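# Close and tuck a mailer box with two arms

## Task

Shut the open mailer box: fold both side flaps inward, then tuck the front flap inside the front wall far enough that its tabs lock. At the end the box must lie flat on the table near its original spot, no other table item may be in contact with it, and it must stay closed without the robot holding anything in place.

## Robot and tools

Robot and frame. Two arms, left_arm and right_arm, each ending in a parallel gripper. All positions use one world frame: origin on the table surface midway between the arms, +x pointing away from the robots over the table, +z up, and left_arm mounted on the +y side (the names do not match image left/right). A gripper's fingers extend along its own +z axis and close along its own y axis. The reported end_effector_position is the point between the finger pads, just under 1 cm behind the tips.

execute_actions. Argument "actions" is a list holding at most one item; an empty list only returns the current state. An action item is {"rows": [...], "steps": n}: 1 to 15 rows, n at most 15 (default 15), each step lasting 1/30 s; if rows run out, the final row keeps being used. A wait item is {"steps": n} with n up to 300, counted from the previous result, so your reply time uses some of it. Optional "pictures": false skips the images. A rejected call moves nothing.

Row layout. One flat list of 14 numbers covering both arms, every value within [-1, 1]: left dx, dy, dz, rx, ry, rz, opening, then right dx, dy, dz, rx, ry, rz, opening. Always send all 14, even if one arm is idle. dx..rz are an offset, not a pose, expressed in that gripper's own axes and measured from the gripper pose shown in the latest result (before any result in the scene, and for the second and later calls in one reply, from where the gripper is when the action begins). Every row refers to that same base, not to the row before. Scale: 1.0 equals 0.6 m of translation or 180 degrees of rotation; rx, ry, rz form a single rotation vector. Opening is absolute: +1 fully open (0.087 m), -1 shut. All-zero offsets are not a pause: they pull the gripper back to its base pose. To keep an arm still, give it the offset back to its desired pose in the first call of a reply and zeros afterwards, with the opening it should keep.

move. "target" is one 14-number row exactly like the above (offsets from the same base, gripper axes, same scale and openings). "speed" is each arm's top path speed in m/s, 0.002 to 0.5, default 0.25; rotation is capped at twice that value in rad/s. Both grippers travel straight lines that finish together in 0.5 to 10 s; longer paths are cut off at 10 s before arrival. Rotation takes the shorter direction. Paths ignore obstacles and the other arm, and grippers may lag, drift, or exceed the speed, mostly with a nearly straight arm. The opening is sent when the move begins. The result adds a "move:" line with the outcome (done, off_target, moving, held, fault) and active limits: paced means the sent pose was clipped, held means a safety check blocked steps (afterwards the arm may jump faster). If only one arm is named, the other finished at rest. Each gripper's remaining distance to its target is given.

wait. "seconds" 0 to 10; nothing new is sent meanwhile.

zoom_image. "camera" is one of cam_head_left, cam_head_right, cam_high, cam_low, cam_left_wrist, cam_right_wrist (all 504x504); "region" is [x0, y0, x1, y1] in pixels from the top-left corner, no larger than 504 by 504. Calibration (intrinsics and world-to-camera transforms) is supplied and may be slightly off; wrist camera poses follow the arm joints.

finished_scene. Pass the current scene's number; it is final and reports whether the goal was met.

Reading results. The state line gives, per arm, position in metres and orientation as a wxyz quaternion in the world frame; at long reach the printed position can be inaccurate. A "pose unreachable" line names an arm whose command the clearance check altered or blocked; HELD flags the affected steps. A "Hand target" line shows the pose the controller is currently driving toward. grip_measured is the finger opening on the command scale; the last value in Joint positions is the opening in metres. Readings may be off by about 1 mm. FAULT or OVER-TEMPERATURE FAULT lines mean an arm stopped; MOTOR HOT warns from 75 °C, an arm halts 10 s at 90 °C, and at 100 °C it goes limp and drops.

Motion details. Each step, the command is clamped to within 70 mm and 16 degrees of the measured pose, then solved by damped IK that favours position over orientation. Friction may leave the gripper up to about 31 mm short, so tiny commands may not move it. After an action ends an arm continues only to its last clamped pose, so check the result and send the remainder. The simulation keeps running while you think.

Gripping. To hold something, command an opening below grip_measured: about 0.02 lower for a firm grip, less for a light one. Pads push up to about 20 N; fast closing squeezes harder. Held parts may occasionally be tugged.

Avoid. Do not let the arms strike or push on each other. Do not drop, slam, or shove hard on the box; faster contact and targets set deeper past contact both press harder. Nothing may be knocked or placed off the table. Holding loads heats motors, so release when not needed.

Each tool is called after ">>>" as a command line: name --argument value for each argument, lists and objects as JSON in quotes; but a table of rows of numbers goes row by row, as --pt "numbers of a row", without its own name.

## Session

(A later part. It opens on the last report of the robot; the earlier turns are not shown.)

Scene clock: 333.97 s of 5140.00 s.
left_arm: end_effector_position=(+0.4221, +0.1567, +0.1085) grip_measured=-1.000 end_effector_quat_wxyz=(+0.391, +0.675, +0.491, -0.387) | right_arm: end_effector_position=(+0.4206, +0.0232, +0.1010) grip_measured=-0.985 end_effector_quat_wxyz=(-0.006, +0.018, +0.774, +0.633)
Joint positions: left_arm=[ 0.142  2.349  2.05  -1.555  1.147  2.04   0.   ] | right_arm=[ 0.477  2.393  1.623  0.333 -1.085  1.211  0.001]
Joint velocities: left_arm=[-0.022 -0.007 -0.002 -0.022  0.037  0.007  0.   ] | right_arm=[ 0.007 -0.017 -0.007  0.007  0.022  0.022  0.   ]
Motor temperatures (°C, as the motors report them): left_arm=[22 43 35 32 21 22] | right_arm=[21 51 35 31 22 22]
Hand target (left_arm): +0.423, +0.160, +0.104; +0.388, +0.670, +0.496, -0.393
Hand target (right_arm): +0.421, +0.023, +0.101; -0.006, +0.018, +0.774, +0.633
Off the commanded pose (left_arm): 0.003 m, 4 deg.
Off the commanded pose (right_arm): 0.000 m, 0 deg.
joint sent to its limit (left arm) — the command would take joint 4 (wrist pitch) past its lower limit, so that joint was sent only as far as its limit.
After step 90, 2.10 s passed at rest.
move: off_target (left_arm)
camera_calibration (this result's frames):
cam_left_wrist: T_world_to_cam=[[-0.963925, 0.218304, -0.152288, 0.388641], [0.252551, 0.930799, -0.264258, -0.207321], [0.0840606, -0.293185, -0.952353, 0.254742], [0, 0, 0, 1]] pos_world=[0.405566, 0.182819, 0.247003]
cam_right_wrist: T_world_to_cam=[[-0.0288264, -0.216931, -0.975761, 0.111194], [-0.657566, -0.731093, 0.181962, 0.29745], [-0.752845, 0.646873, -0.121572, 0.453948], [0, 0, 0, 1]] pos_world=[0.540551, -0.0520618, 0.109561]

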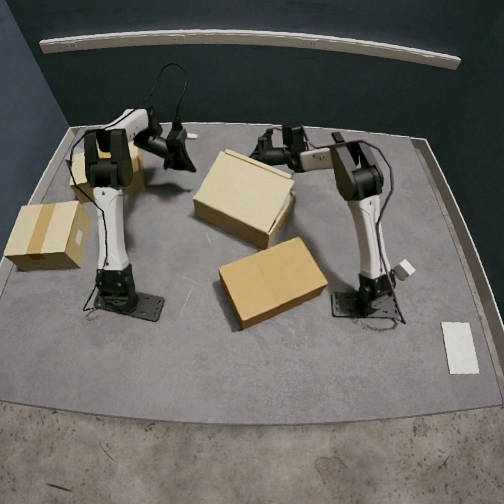

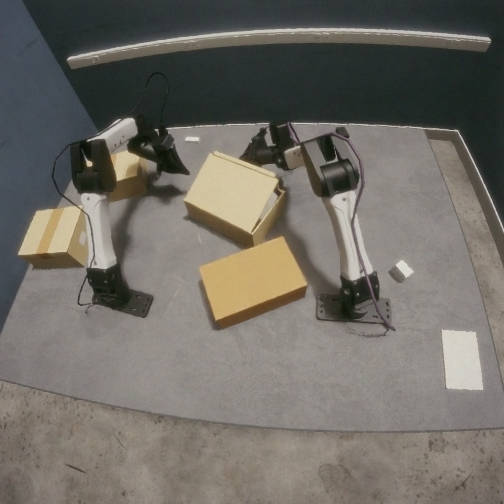

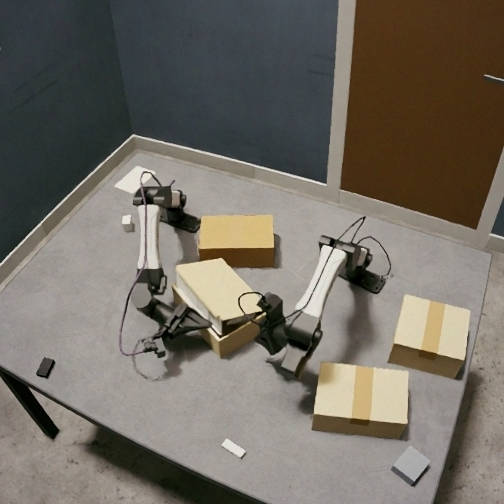

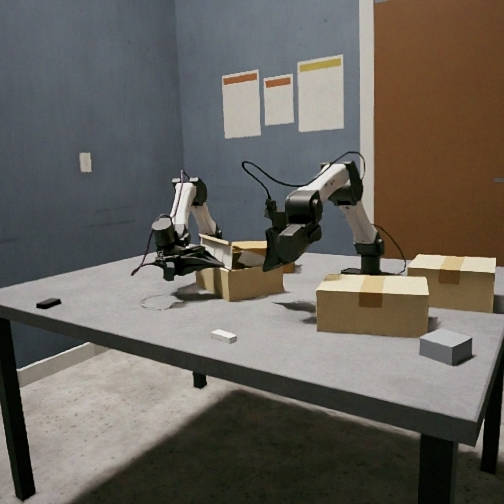

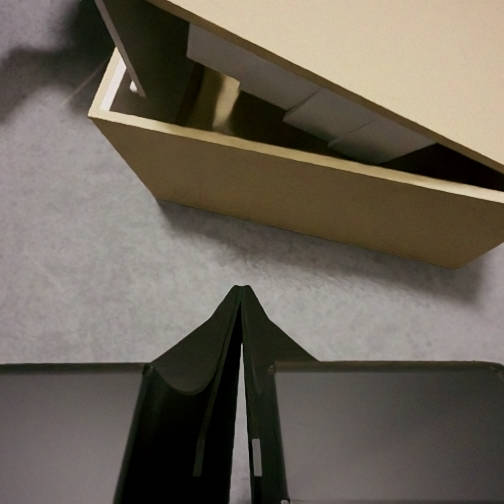

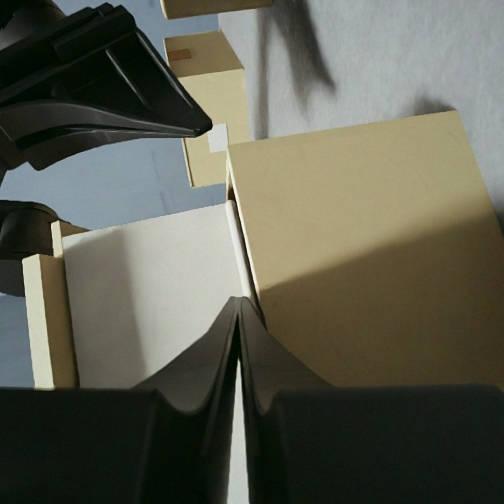

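>>> move --target '[-0.136,0.022,-0.059,0,0,0,-1,0,-0.03,0,0,0,0,-1]' --speed 0.1

>>> move --target '[-0.083,0,0.188,0,0,0,-1,0,-0.03,0,0,0,0,-1]' --speed 0.1

>>> move --target '[0.12,-0.02,0.052,0,0,0,-1,0,-0.03,0,0,0,0,-1]' --speed 0.05

>>> zoom_image --camera "cam_low" --region '[120,130,370,310]'

>>> zoom_image --camera "cam_head_right" --region '[180,120,320,260]'

Scene clock: 343.27 s of 5140.00 s.
left_arm: end_effector_position=(+0.4245, +0.1567, +0.1972) grip_measured=-1.000 end_effector_quat_wxyz=(+0.421, +0.664, +0.510, -0.349) | right_arm: end_effector_position=(+0.4219, +0.0241, +0.1013) grip_measured=-0.985 end_effector_quat_wxyz=(+0.003, +0.008, +0.769, +0.639)
Joint positions: left_arm=[ 0.142  2.195  2.159 -1.559  1.158  1.82   0.   ] | right_arm=[ 0.477  2.4    1.623  0.371 -1.09   1.211  0.001]
Joint velocities: left_arm=[ 0.022 -0.002  0.027  0.051 -0.007 -0.007  0.   ] | right_arm=[ 0.017 -0.017  0.007 -0.022 -0.051 -0.037 -0.   ]
Motor temperatures (°C, as the motors report them): left_arm=[22 44 36 30 22 22] | right_arm=[21 51 35 31 22 22]
Hand target (left_arm): +0.423, +0.155, +0.199; +0.418, +0.661, +0.512, -0.354
Hand target (right_arm): +0.420, +0.020, +0.084; -0.005, +0.018, +0.774, +0.633
Off the commanded pose (left_arm): 0.003 m, 6 deg.
Off the commanded pose (right_arm): 0.019 m, 2 deg.
joint sent to its limit (left arm) — the command would take joint 4 (wrist pitch) past its lower limit, so that joint was sent only as far as its limit.
After step 90, 4.93 s passed at rest.
move: off_target (left_arm, right_arm)
camera_calibration (this result's frames):
cam_left_wrist: T_world_to_cam=[[-0.969256, 0.131447, -0.208002, 0.431339], [0.182751, 0.95062, -0.250845, -0.160651], [0.164758, -0.281145, -0.945417, 0.301456], [0, 0, 0, 1]] pos_world=[0.397769, 0.180773, 0.334423]
cam_right_wrist: T_world_to_cam=[[-0.00230259, -0.203153, -0.979144, 0.100522], [-0.658913, -0.736223, 0.154301, 0.302362], [-0.752215, 0.645527, -0.132165, 0.455263], [0, 0, 0, 1]] pos_world=[0.541918, -0.0508573, 0.111941]

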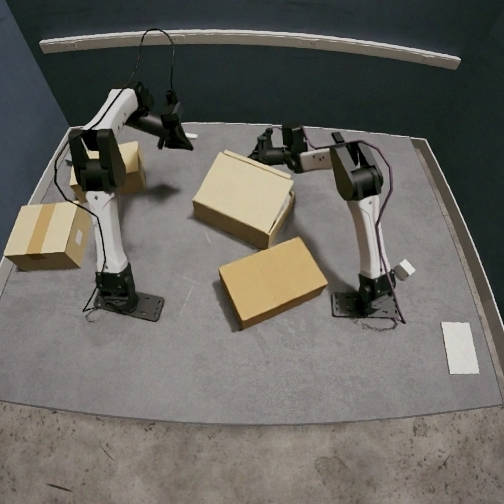

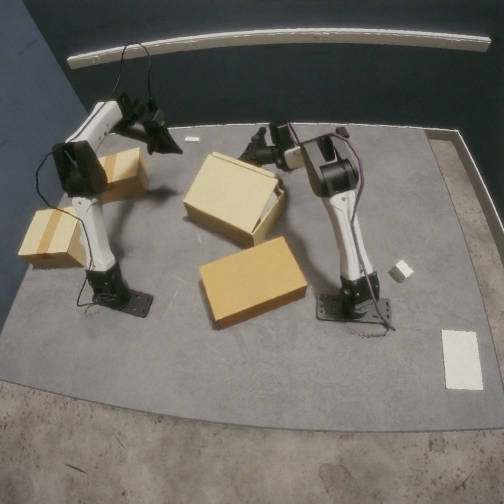

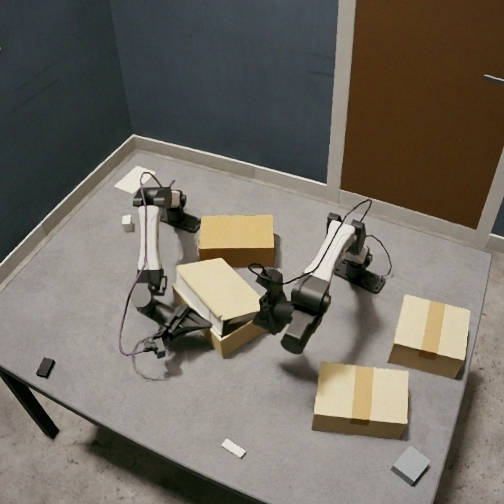

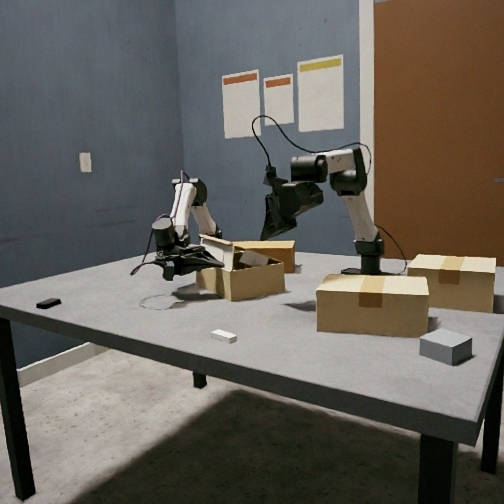

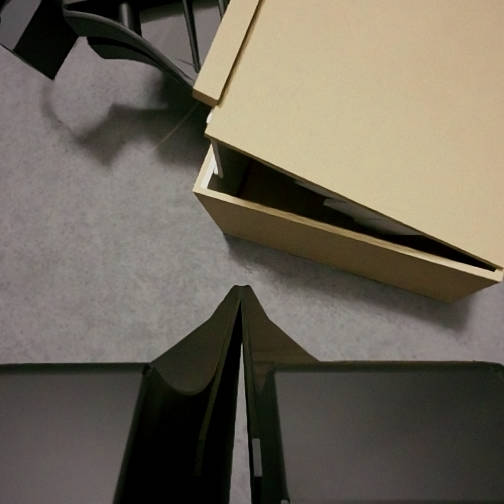

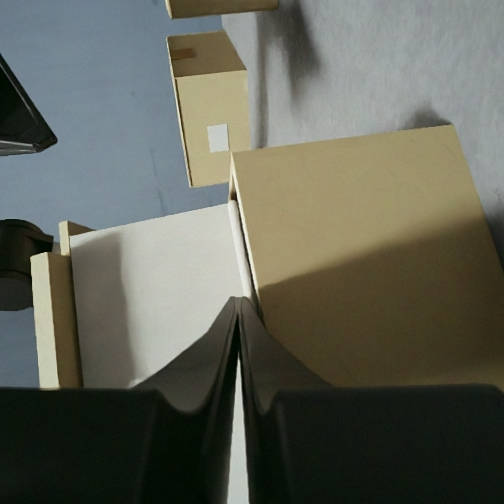

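Scene clock: 345.13 s of 5140.00 s.
left_arm: end_effector_position=(+0.4105, +0.0338, +0.2035) grip_measured=-1.000 end_effector_quat_wxyz=(+0.426, +0.664, +0.502, -0.354) | right_arm: end_effector_position=(+0.4227, +0.0248, +0.1015) grip_measured=-0.985 end_effector_quat_wxyz=(+0.011, -0.003, +0.764, +0.645)
Joint positions: left_arm=[-0.146  2.029  1.872 -0.851  1.097  1.184  0.   ] | right_arm=[ 0.477  2.408  1.623  0.407 -1.096  1.211  0.001]
Joint velocities: left_arm=[ 0.012 -0.007  0.002  0.022 -0.007  0.007  0.   ] | right_arm=[ 0.002 -0.007  0.002 -0.022  0.007  0.007 -0.001]
Motor temperatures (°C, as the motors report them): left_arm=[22 44 35 30 22 22] | right_arm=[21 51 35 31 22 22]
Hand target (left_arm): +0.409, +0.034, +0.197; +0.421, +0.663, +0.508, -0.354
Hand target (right_arm): +0.421, +0.021, +0.084; +0.003, +0.008, +0.769, +0.639
Off the commanded pose (left_arm): 0.007 m, 1 deg.
Off the commanded pose (right_arm): 0.018 m, 2 deg.
move: off_target (right_arm)
camera_calibration (this result's frames):
cam_left_wrist: T_world_to_cam=[[-0.966383, 0.140311, -0.215447, 0.435226], [0.19616, 0.944075, -0.265035, -0.0420377], [0.166211, -0.298388, -0.939861, 0.274009], [0, 0, 0, 1]] pos_world=[0.383297, 0.0603806, 0.340157]
cam_right_wrist: T_world_to_cam=[[0.0233373, -0.189, -0.9817, 0.0899065], [-0.657727, -0.742422, 0.127298, 0.305742], [-0.752895, 0.642719, -0.141636, 0.456724], [0, 0, 0, 1]] pos_world=[0.542862, -0.0495633, 0.11403]

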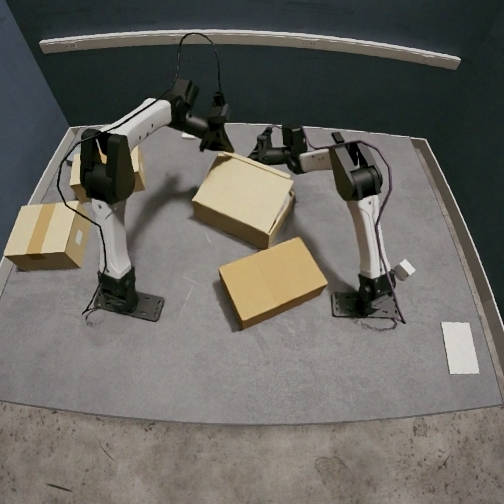

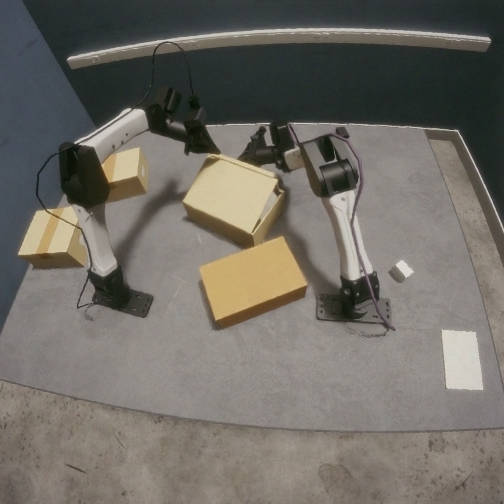

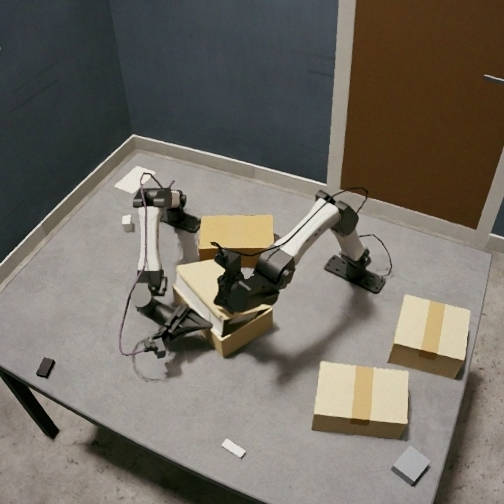

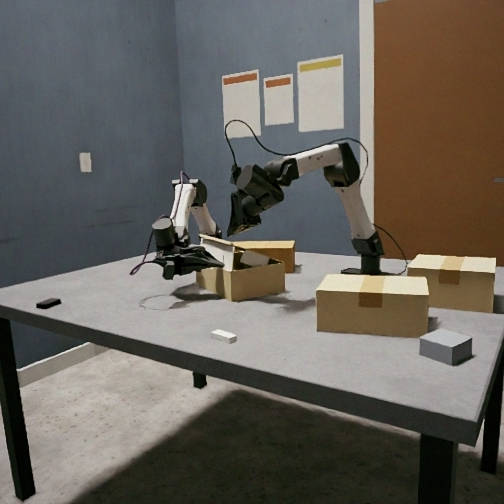

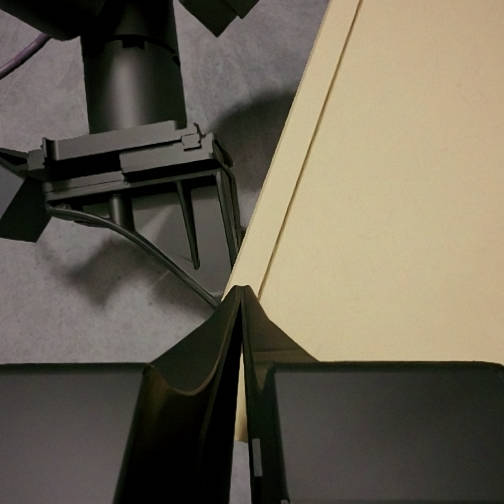

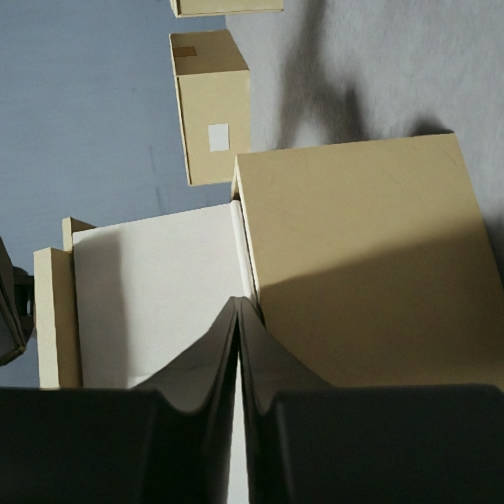

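Scene clock: 347.13 s of 5140.00 s.
left_arm: end_effector_position=(+0.4183, +0.0247, +0.1868) grip_measured=-1.000 end_effector_quat_wxyz=(+0.489, +0.674, +0.430, -0.349) | right_arm: end_effector_position=(+0.4265, +0.0234, +0.1006) grip_measured=-0.985 end_effector_quat_wxyz=(+0.022, -0.009, +0.760, +0.649)
Joint positions: left_arm=[-0.138  2.002  1.664 -0.519  1.193  1.205  0.   ] | right_arm=[ 0.472  2.418  1.623  0.446 -1.097  1.211  0.001]
Joint velocities: left_arm=[-0.007 -0.002 -0.027  0.007 -0.081 -0.022  0.   ] | right_arm=[-0.022  0.012  0.002 -0.051  0.022 -0.022 -0.001]
Motor temperatures (°C, as the motors report them): left_arm=[22 44 35 30 22 22] | right_arm=[21 51 35 31 22 22]
Hand target (left_arm): +0.410, +0.035, +0.127; +0.425, +0.666, +0.500, -0.355
Hand target (right_arm): +0.423, +0.022, +0.084; +0.011, -0.003, +0.764, +0.645
Off the commanded pose (left_arm): 0.063 m, 11 deg.
Off the commanded pose (right_arm): 0.017 m, 2 deg.
move: off_target (left_arm, right_arm)
camera_calibration (this result's frames):
cam_left_wrist: T_world_to_cam=[[-0.917342, 0.158342, -0.365254, 0.447545], [0.290614, 0.893412, -0.342577, -0.0631881], [0.272078, -0.420408, -0.865581, 0.199114], [0, 0, 0, 1]] pos_world=[0.374741, 0.0692969, 0.314171]
cam_right_wrist: T_world_to_cam=[[0.0486182, -0.176911, -0.983025, 0.0777279], [-0.664187, -0.740784, 0.100467, 0.312757], [-0.745984, 0.648028, -0.153518, 0.458474], [0, 0, 0, 1]] pos_world=[0.545964, -0.0516678, 0.115371]

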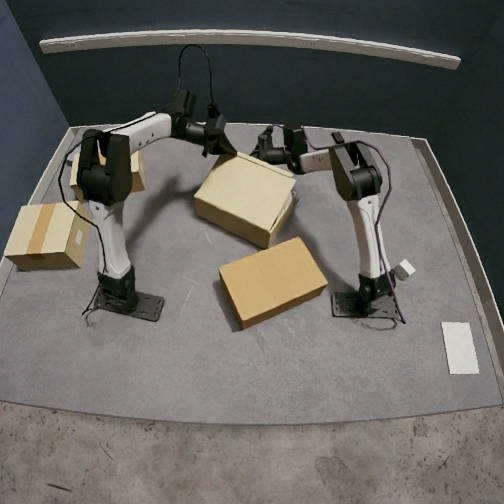

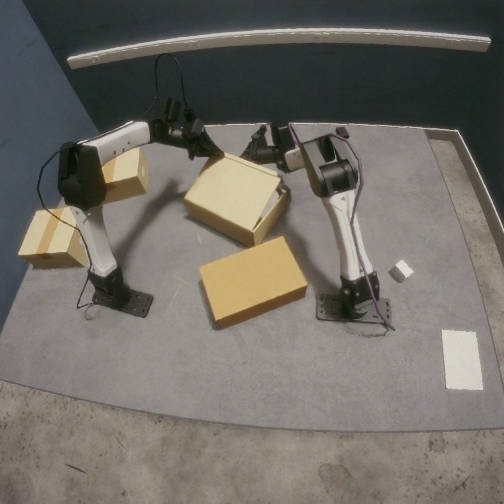

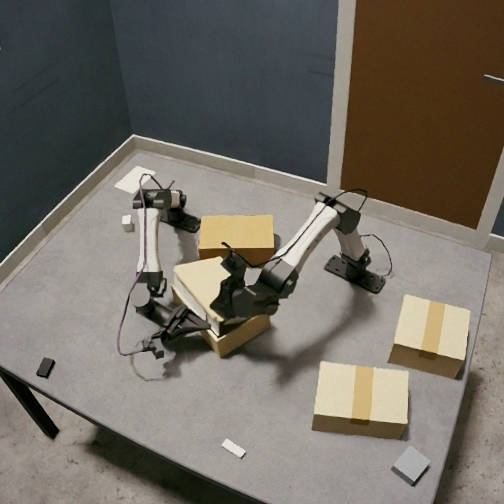

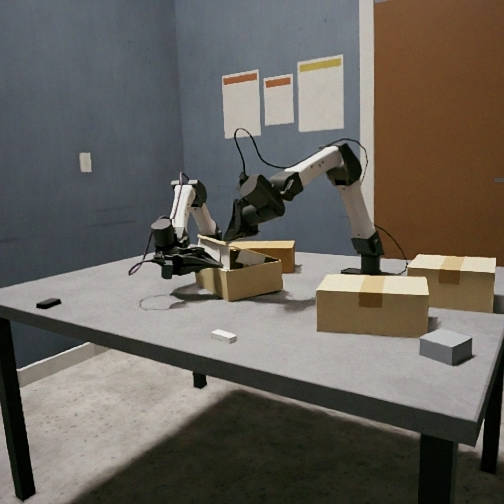

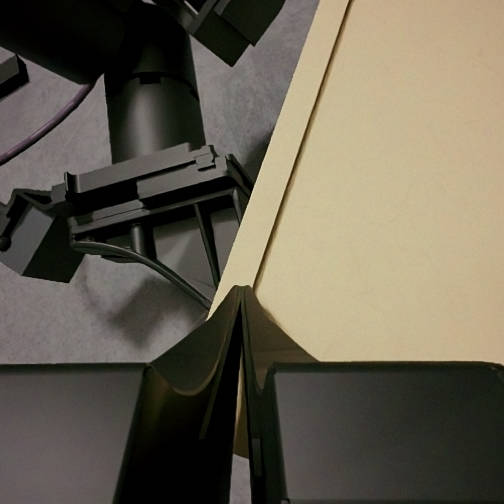

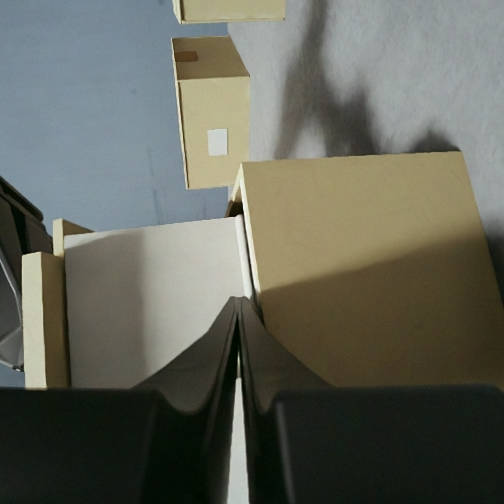

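Region (120, 130, 370, 310) of cam_low's 504x504 image, scaled by 2.016, with more detail than that image has; it fills the top 363 rows of this view, and the rest is white.

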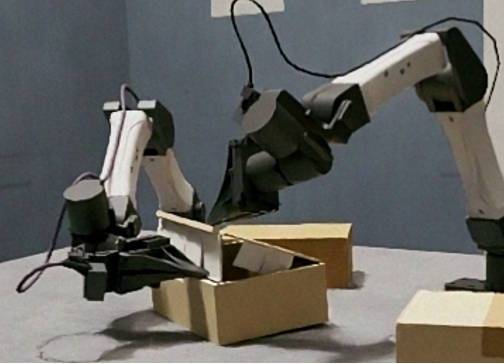

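Region (180, 120, 320, 260) of cam_head_right's 504x504 image, scaled by 3.600, with more detail than that image has.

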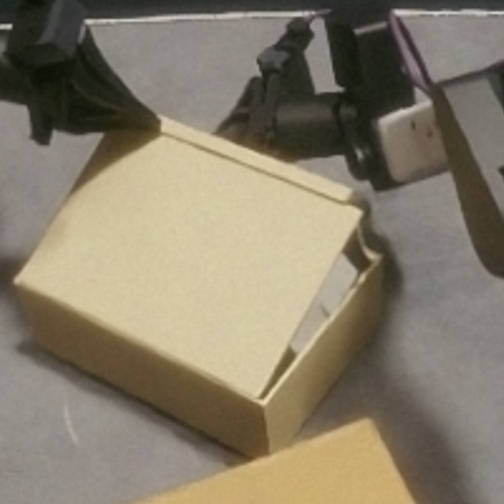

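>>> move --target '[-0.03,0,0,0,0,0,-1,-0.05,0.02,-0.03,0,0,-0.5,-1]' --speed 0.08

>>> zoom_image --camera "cam_low" --region '[120,130,370,310]'

>>> zoom_image --camera "cam_high" --region '[110,200,330,380]'

Scene clock: 361.93 s of 5140.00 s.
left_arm: end_effector_position=(+0.4154, +0.0239, +0.1981) grip_measured=-1.000 end_effector_quat_wxyz=(+0.493, +0.672, +0.428, -0.349) | right_arm: end_effector_position=(+0.4576, +0.0104, +0.1093) grip_measured=-0.985 end_effector_quat_wxyz=(-0.470, +0.541, -0.535, -0.448)
Joint positions: left_arm=[-0.141  1.979  1.664 -0.513  1.196  1.179  0.   ] | right_arm=[ 0.47   2.284  1.596  0.332 -1.102 -0.351  0.001]
Joint velocities: left_arm=[ 0.002 -0.007  0.012  0.007 -0.066  0.066  0.   ] | right_arm=[-0.017  0.002  0.002  0.007 -0.007 -0.037 -0.001]
Motor temperatures (°C, as the motors report them): left_arm=[22 45 36 30 22 22] | right_arm=[21 52 35 31 22 22]
Hand target (left_arm): +0.412, +0.020, +0.203; +0.489, +0.674, +0.430, -0.349
Hand target (right_arm): +0.456, +0.007, +0.116; -0.475, +0.544, -0.531, -0.443
Off the commanded pose (left_arm): 0.007 m, 1 deg.
Off the commanded pose (right_arm): 0.008 m, 1 deg.
After step 90, 1.63 s passed at rest.
move: done
camera_calibration (this result's frames):
cam_left_wrist: T_world_to_cam=[[-0.91672, 0.152222, -0.369396, 0.44983], [0.289026, 0.891009, -0.350096, -0.0555168], [0.275843, -0.427705, -0.860802, 0.207037], [0, 0, 0, 1]] pos_world=[0.371305, 0.0695423, 0.324947]
cam_right_wrist: T_world_to_cam=[[0.998726, -0.0322118, 0.0388443, -0.465457], [-0.00733403, -0.854244, -0.51982, 0.0913064], [0.0499269, 0.518873, -0.853392, 0.205077], [0, 0, 0, 1]] pos_world=[0.455294, -0.0434039, 0.240554]

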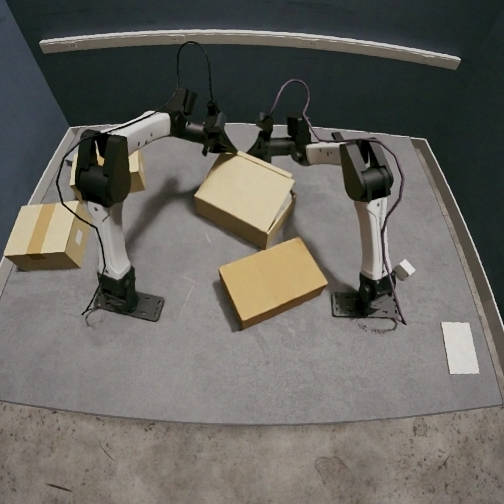

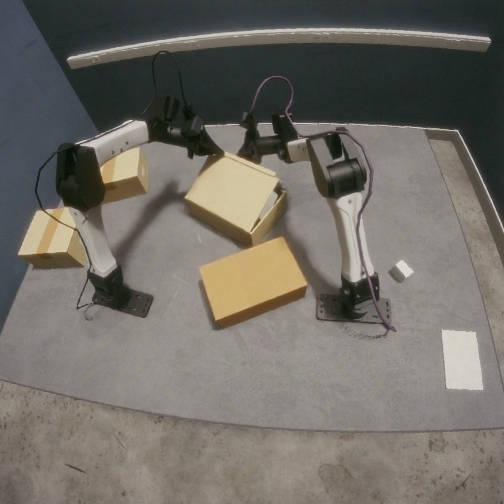

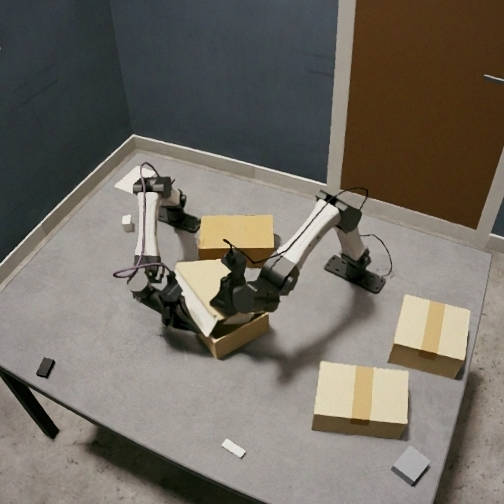

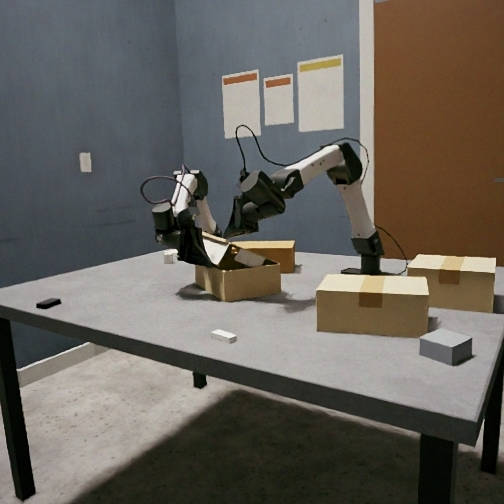

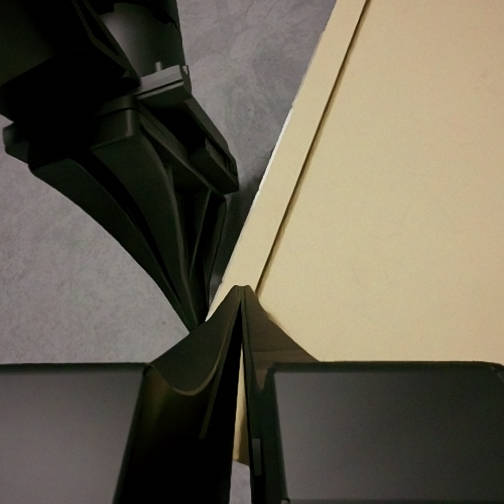

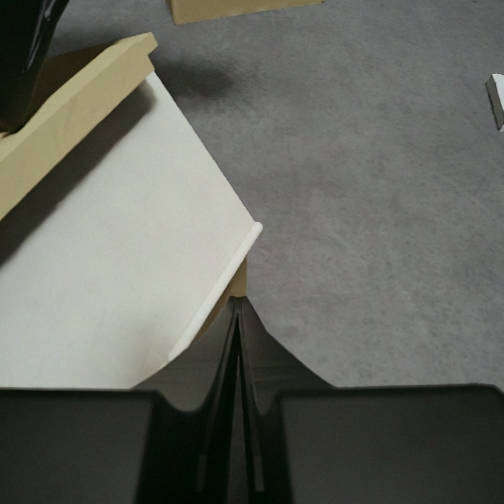

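Region (120, 130, 370, 310) of cam_low's 504x504 image, scaled by 2.016, with more detail than that image has; it fills the top 363 rows of this view, and the rest is white.

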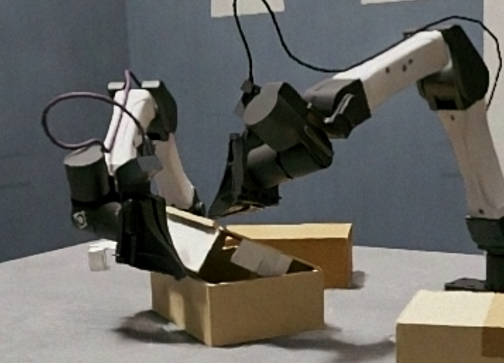

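Region (110, 200, 330, 380) of cam_high's 504x504 image, scaled by 2.291, with more detail than that image has; it fills the top 412 rows of this view, and the rest is white.

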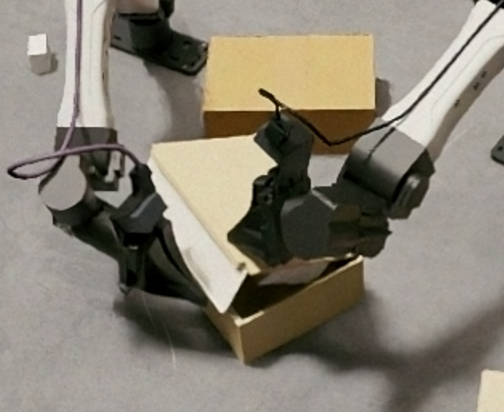

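>>> move --target '[0,0,0,0,0,0,-1,0,-0.03,0,0,0,0.5,-1]' --speed 0.1

>>> move --target '[0,0,0,0,0,0,-1,0,0,0,-0.07,0,0.085,-1]' --speed 0.1

>>> zoom_image --camera "cam_low" --region '[120,130,370,310]'

>>> zoom_image --camera "cam_high" --region '[110,200,330,380]'

Scene clock: 378.03 s of 5140.00 s.
left_arm: end_effector_position=(+0.4154, +0.0239, +0.1981) grip_measured=-1.000 end_effector_quat_wxyz=(+0.493, +0.672, +0.428, -0.349) | right_arm: end_effector_position=(+0.4709, +0.0127, +0.1094) grip_measured=-0.985 end_effector_quat_wxyz=(+0.019, -0.009, +0.762, +0.648)
Joint positions: left_arm=[-0.141  1.979  1.664 -0.513  1.196  1.179  0.   ] | right_arm=[ 0.419  2.54   1.915  0.221 -1.149  1.159  0.001]
Joint velocities: left_arm=[ 0.007 -0.017 -0.002 -0.066 -0.081 -0.051  0.   ] | right_arm=[ 0.002 -0.007  0.002  0.037 -0.081 -0.007 -0.001]
Motor temperatures (°C, as the motors report them): left_arm=[22 46 37 30 22 22] | right_arm=[21 52 35 31 22 22]
Hand target (left_arm): +0.415, +0.024, +0.198; +0.493, +0.672, +0.428, -0.349
Hand target (right_arm): +0.476, +0.010, +0.110; +0.016, -0.004, +0.760, +0.649
Off the commanded pose (left_arm): 0.000 m, 0 deg.
Off the commanded pose (right_arm): 0.005 m, 1 deg.
After step 90, 4.83 s passed at rest.
move: done
camera_calibration (this result's frames):
cam_left_wrist: T_world_to_cam=[[-0.91672, 0.152222, -0.369396, 0.44983], [0.289026, 0.891009, -0.350096, -0.0555168], [0.275843, -0.427705, -0.860802, 0.207037], [0, 0, 0, 1]] pos_world=[0.371305, 0.0695423, 0.324947]
cam_right_wrist: T_world_to_cam=[[0.0437777, -0.181205, -0.98247, 0.0846581], [-0.660413, -0.743148, 0.107638, 0.330945], [-0.749626, 0.644124, -0.152204, 0.501487], [0, 0, 0, 1]] pos_world=[0.590781, -0.0617376, 0.12388]

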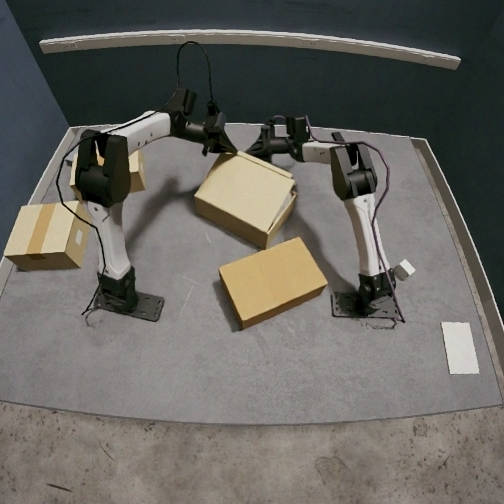

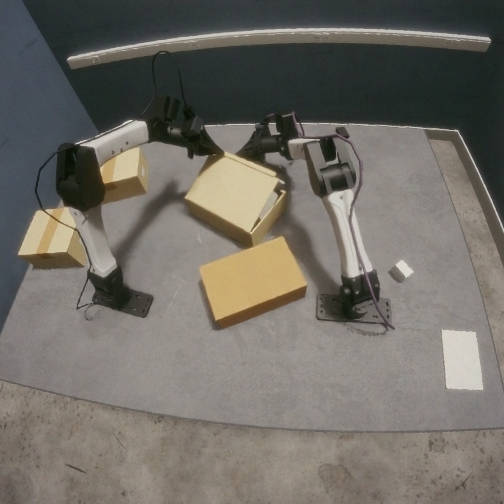

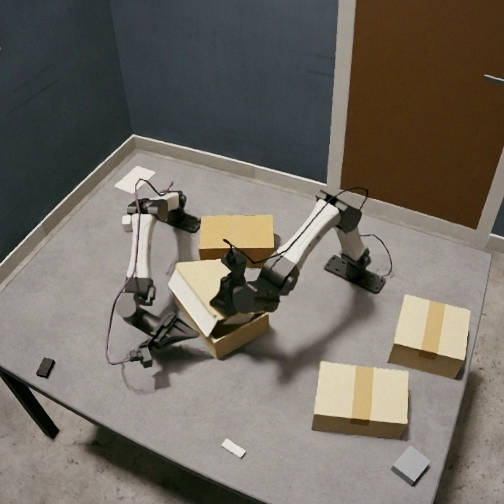

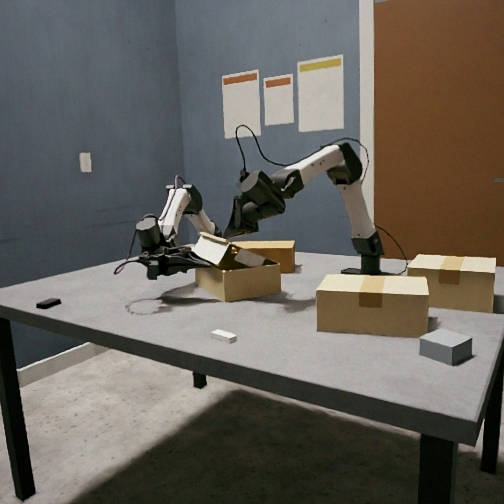

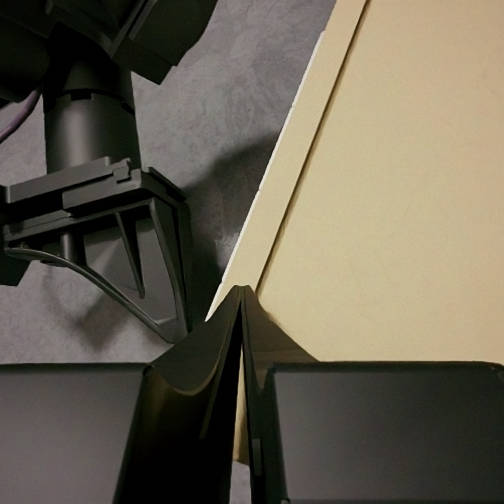

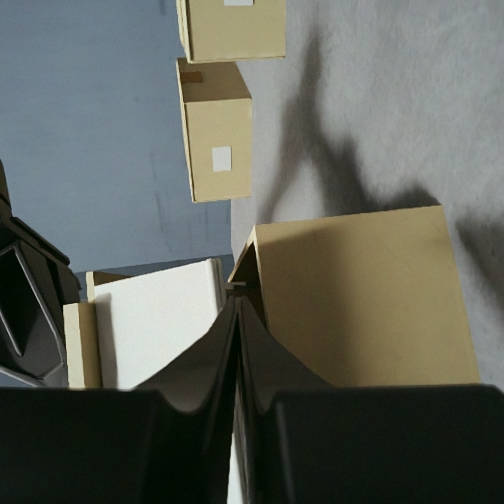

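Scene clock: 380.37 s of 5140.00 s.
left_arm: end_effector_position=(+0.4154, +0.0239, +0.1981) grip_measured=-1.000 end_effector_quat_wxyz=(+0.493, +0.672, +0.428, -0.349) | right_arm: end_effector_position=(+0.4720, +0.0142, +0.1187) grip_measured=-0.985 end_effector_quat_wxyz=(-0.063, +0.080, +0.683, +0.723)
Joint positions: left_arm=[-0.141  1.979  1.664 -0.513  1.196  1.179  0.   ] | right_arm=[ 0.419  2.673  1.834  0.976 -1.163  1.901  0.001]
Joint velocities: left_arm=[-0.012 -0.002 -0.017 -0.095 -0.081  0.125  0.   ] | right_arm=[-0.002 -0.012 -0.002  0.022 -0.037 -0.007 -0.001]
Motor temperatures (°C, as the motors report them): left_arm=[22 46 37 30 22 22] | right_arm=[21 52 35 31 22 22]
Hand target (left_arm): +0.415, +0.024, +0.198; +0.493, +0.672, +0.428, -0.349
Hand target (right_arm): +0.471, +0.013, +0.109; -0.067, +0.090, +0.682, +0.722
Off the commanded pose (left_arm): 0.000 m, 0 deg.
Off the commanded pose (right_arm): 0.009 m, 1 deg.
move: done
camera_calibration (this result's frames):
cam_left_wrist: T_world_to_cam=[[-0.91672, 0.152222, -0.369396, 0.44983], [0.289026, 0.891009, -0.350096, -0.0555168], [0.275843, -0.427705, -0.860802, 0.207037], [0, 0, 0, 1]] pos_world=[0.371305, 0.0695423, 0.324947]
cam_right_wrist: T_world_to_cam=[[-0.195702, 0.0389116, -0.979891, 0.203602], [-0.654886, -0.748941, 0.101052, 0.330005], [-0.729948, 0.661493, 0.172052, 0.454714], [0, 0, 0, 1]] pos_world=[0.587879, -0.0615586, 0.087926]

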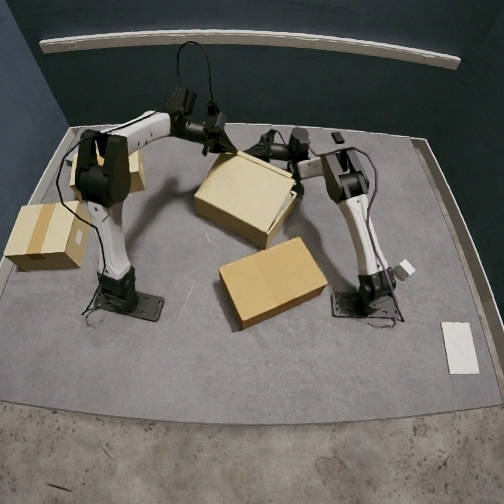

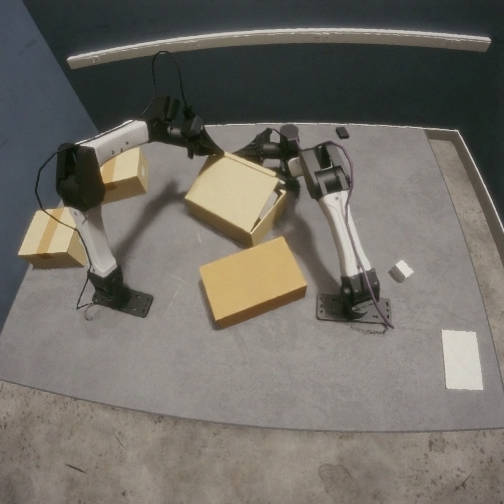

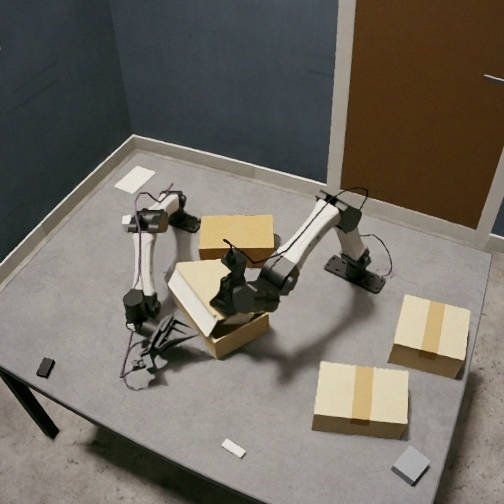

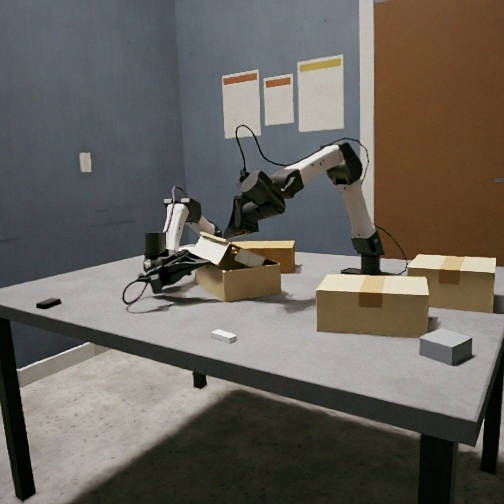

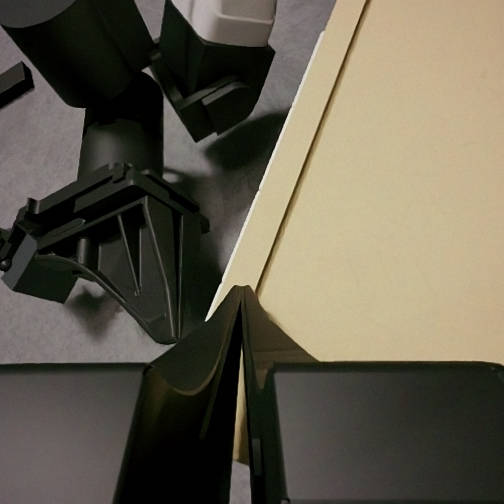

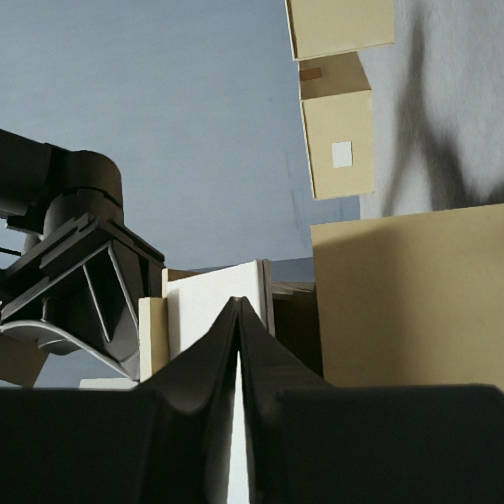

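Region (120, 130, 370, 310) of cam_low's 504x504 image, scaled by 2.016, with more detail than that image has; it fills the top 363 rows of this view, and the rest is white.

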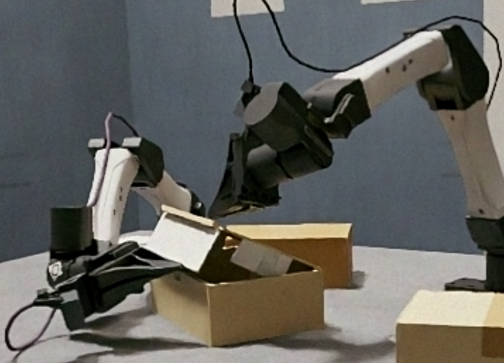

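Region (110, 200, 330, 380) of cam_high's 504x504 image, scaled by 2.291, with more detail than that image has; it fills the top 412 rows of this view, and the rest is white.

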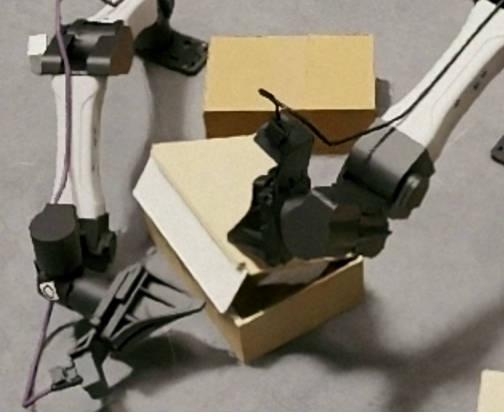

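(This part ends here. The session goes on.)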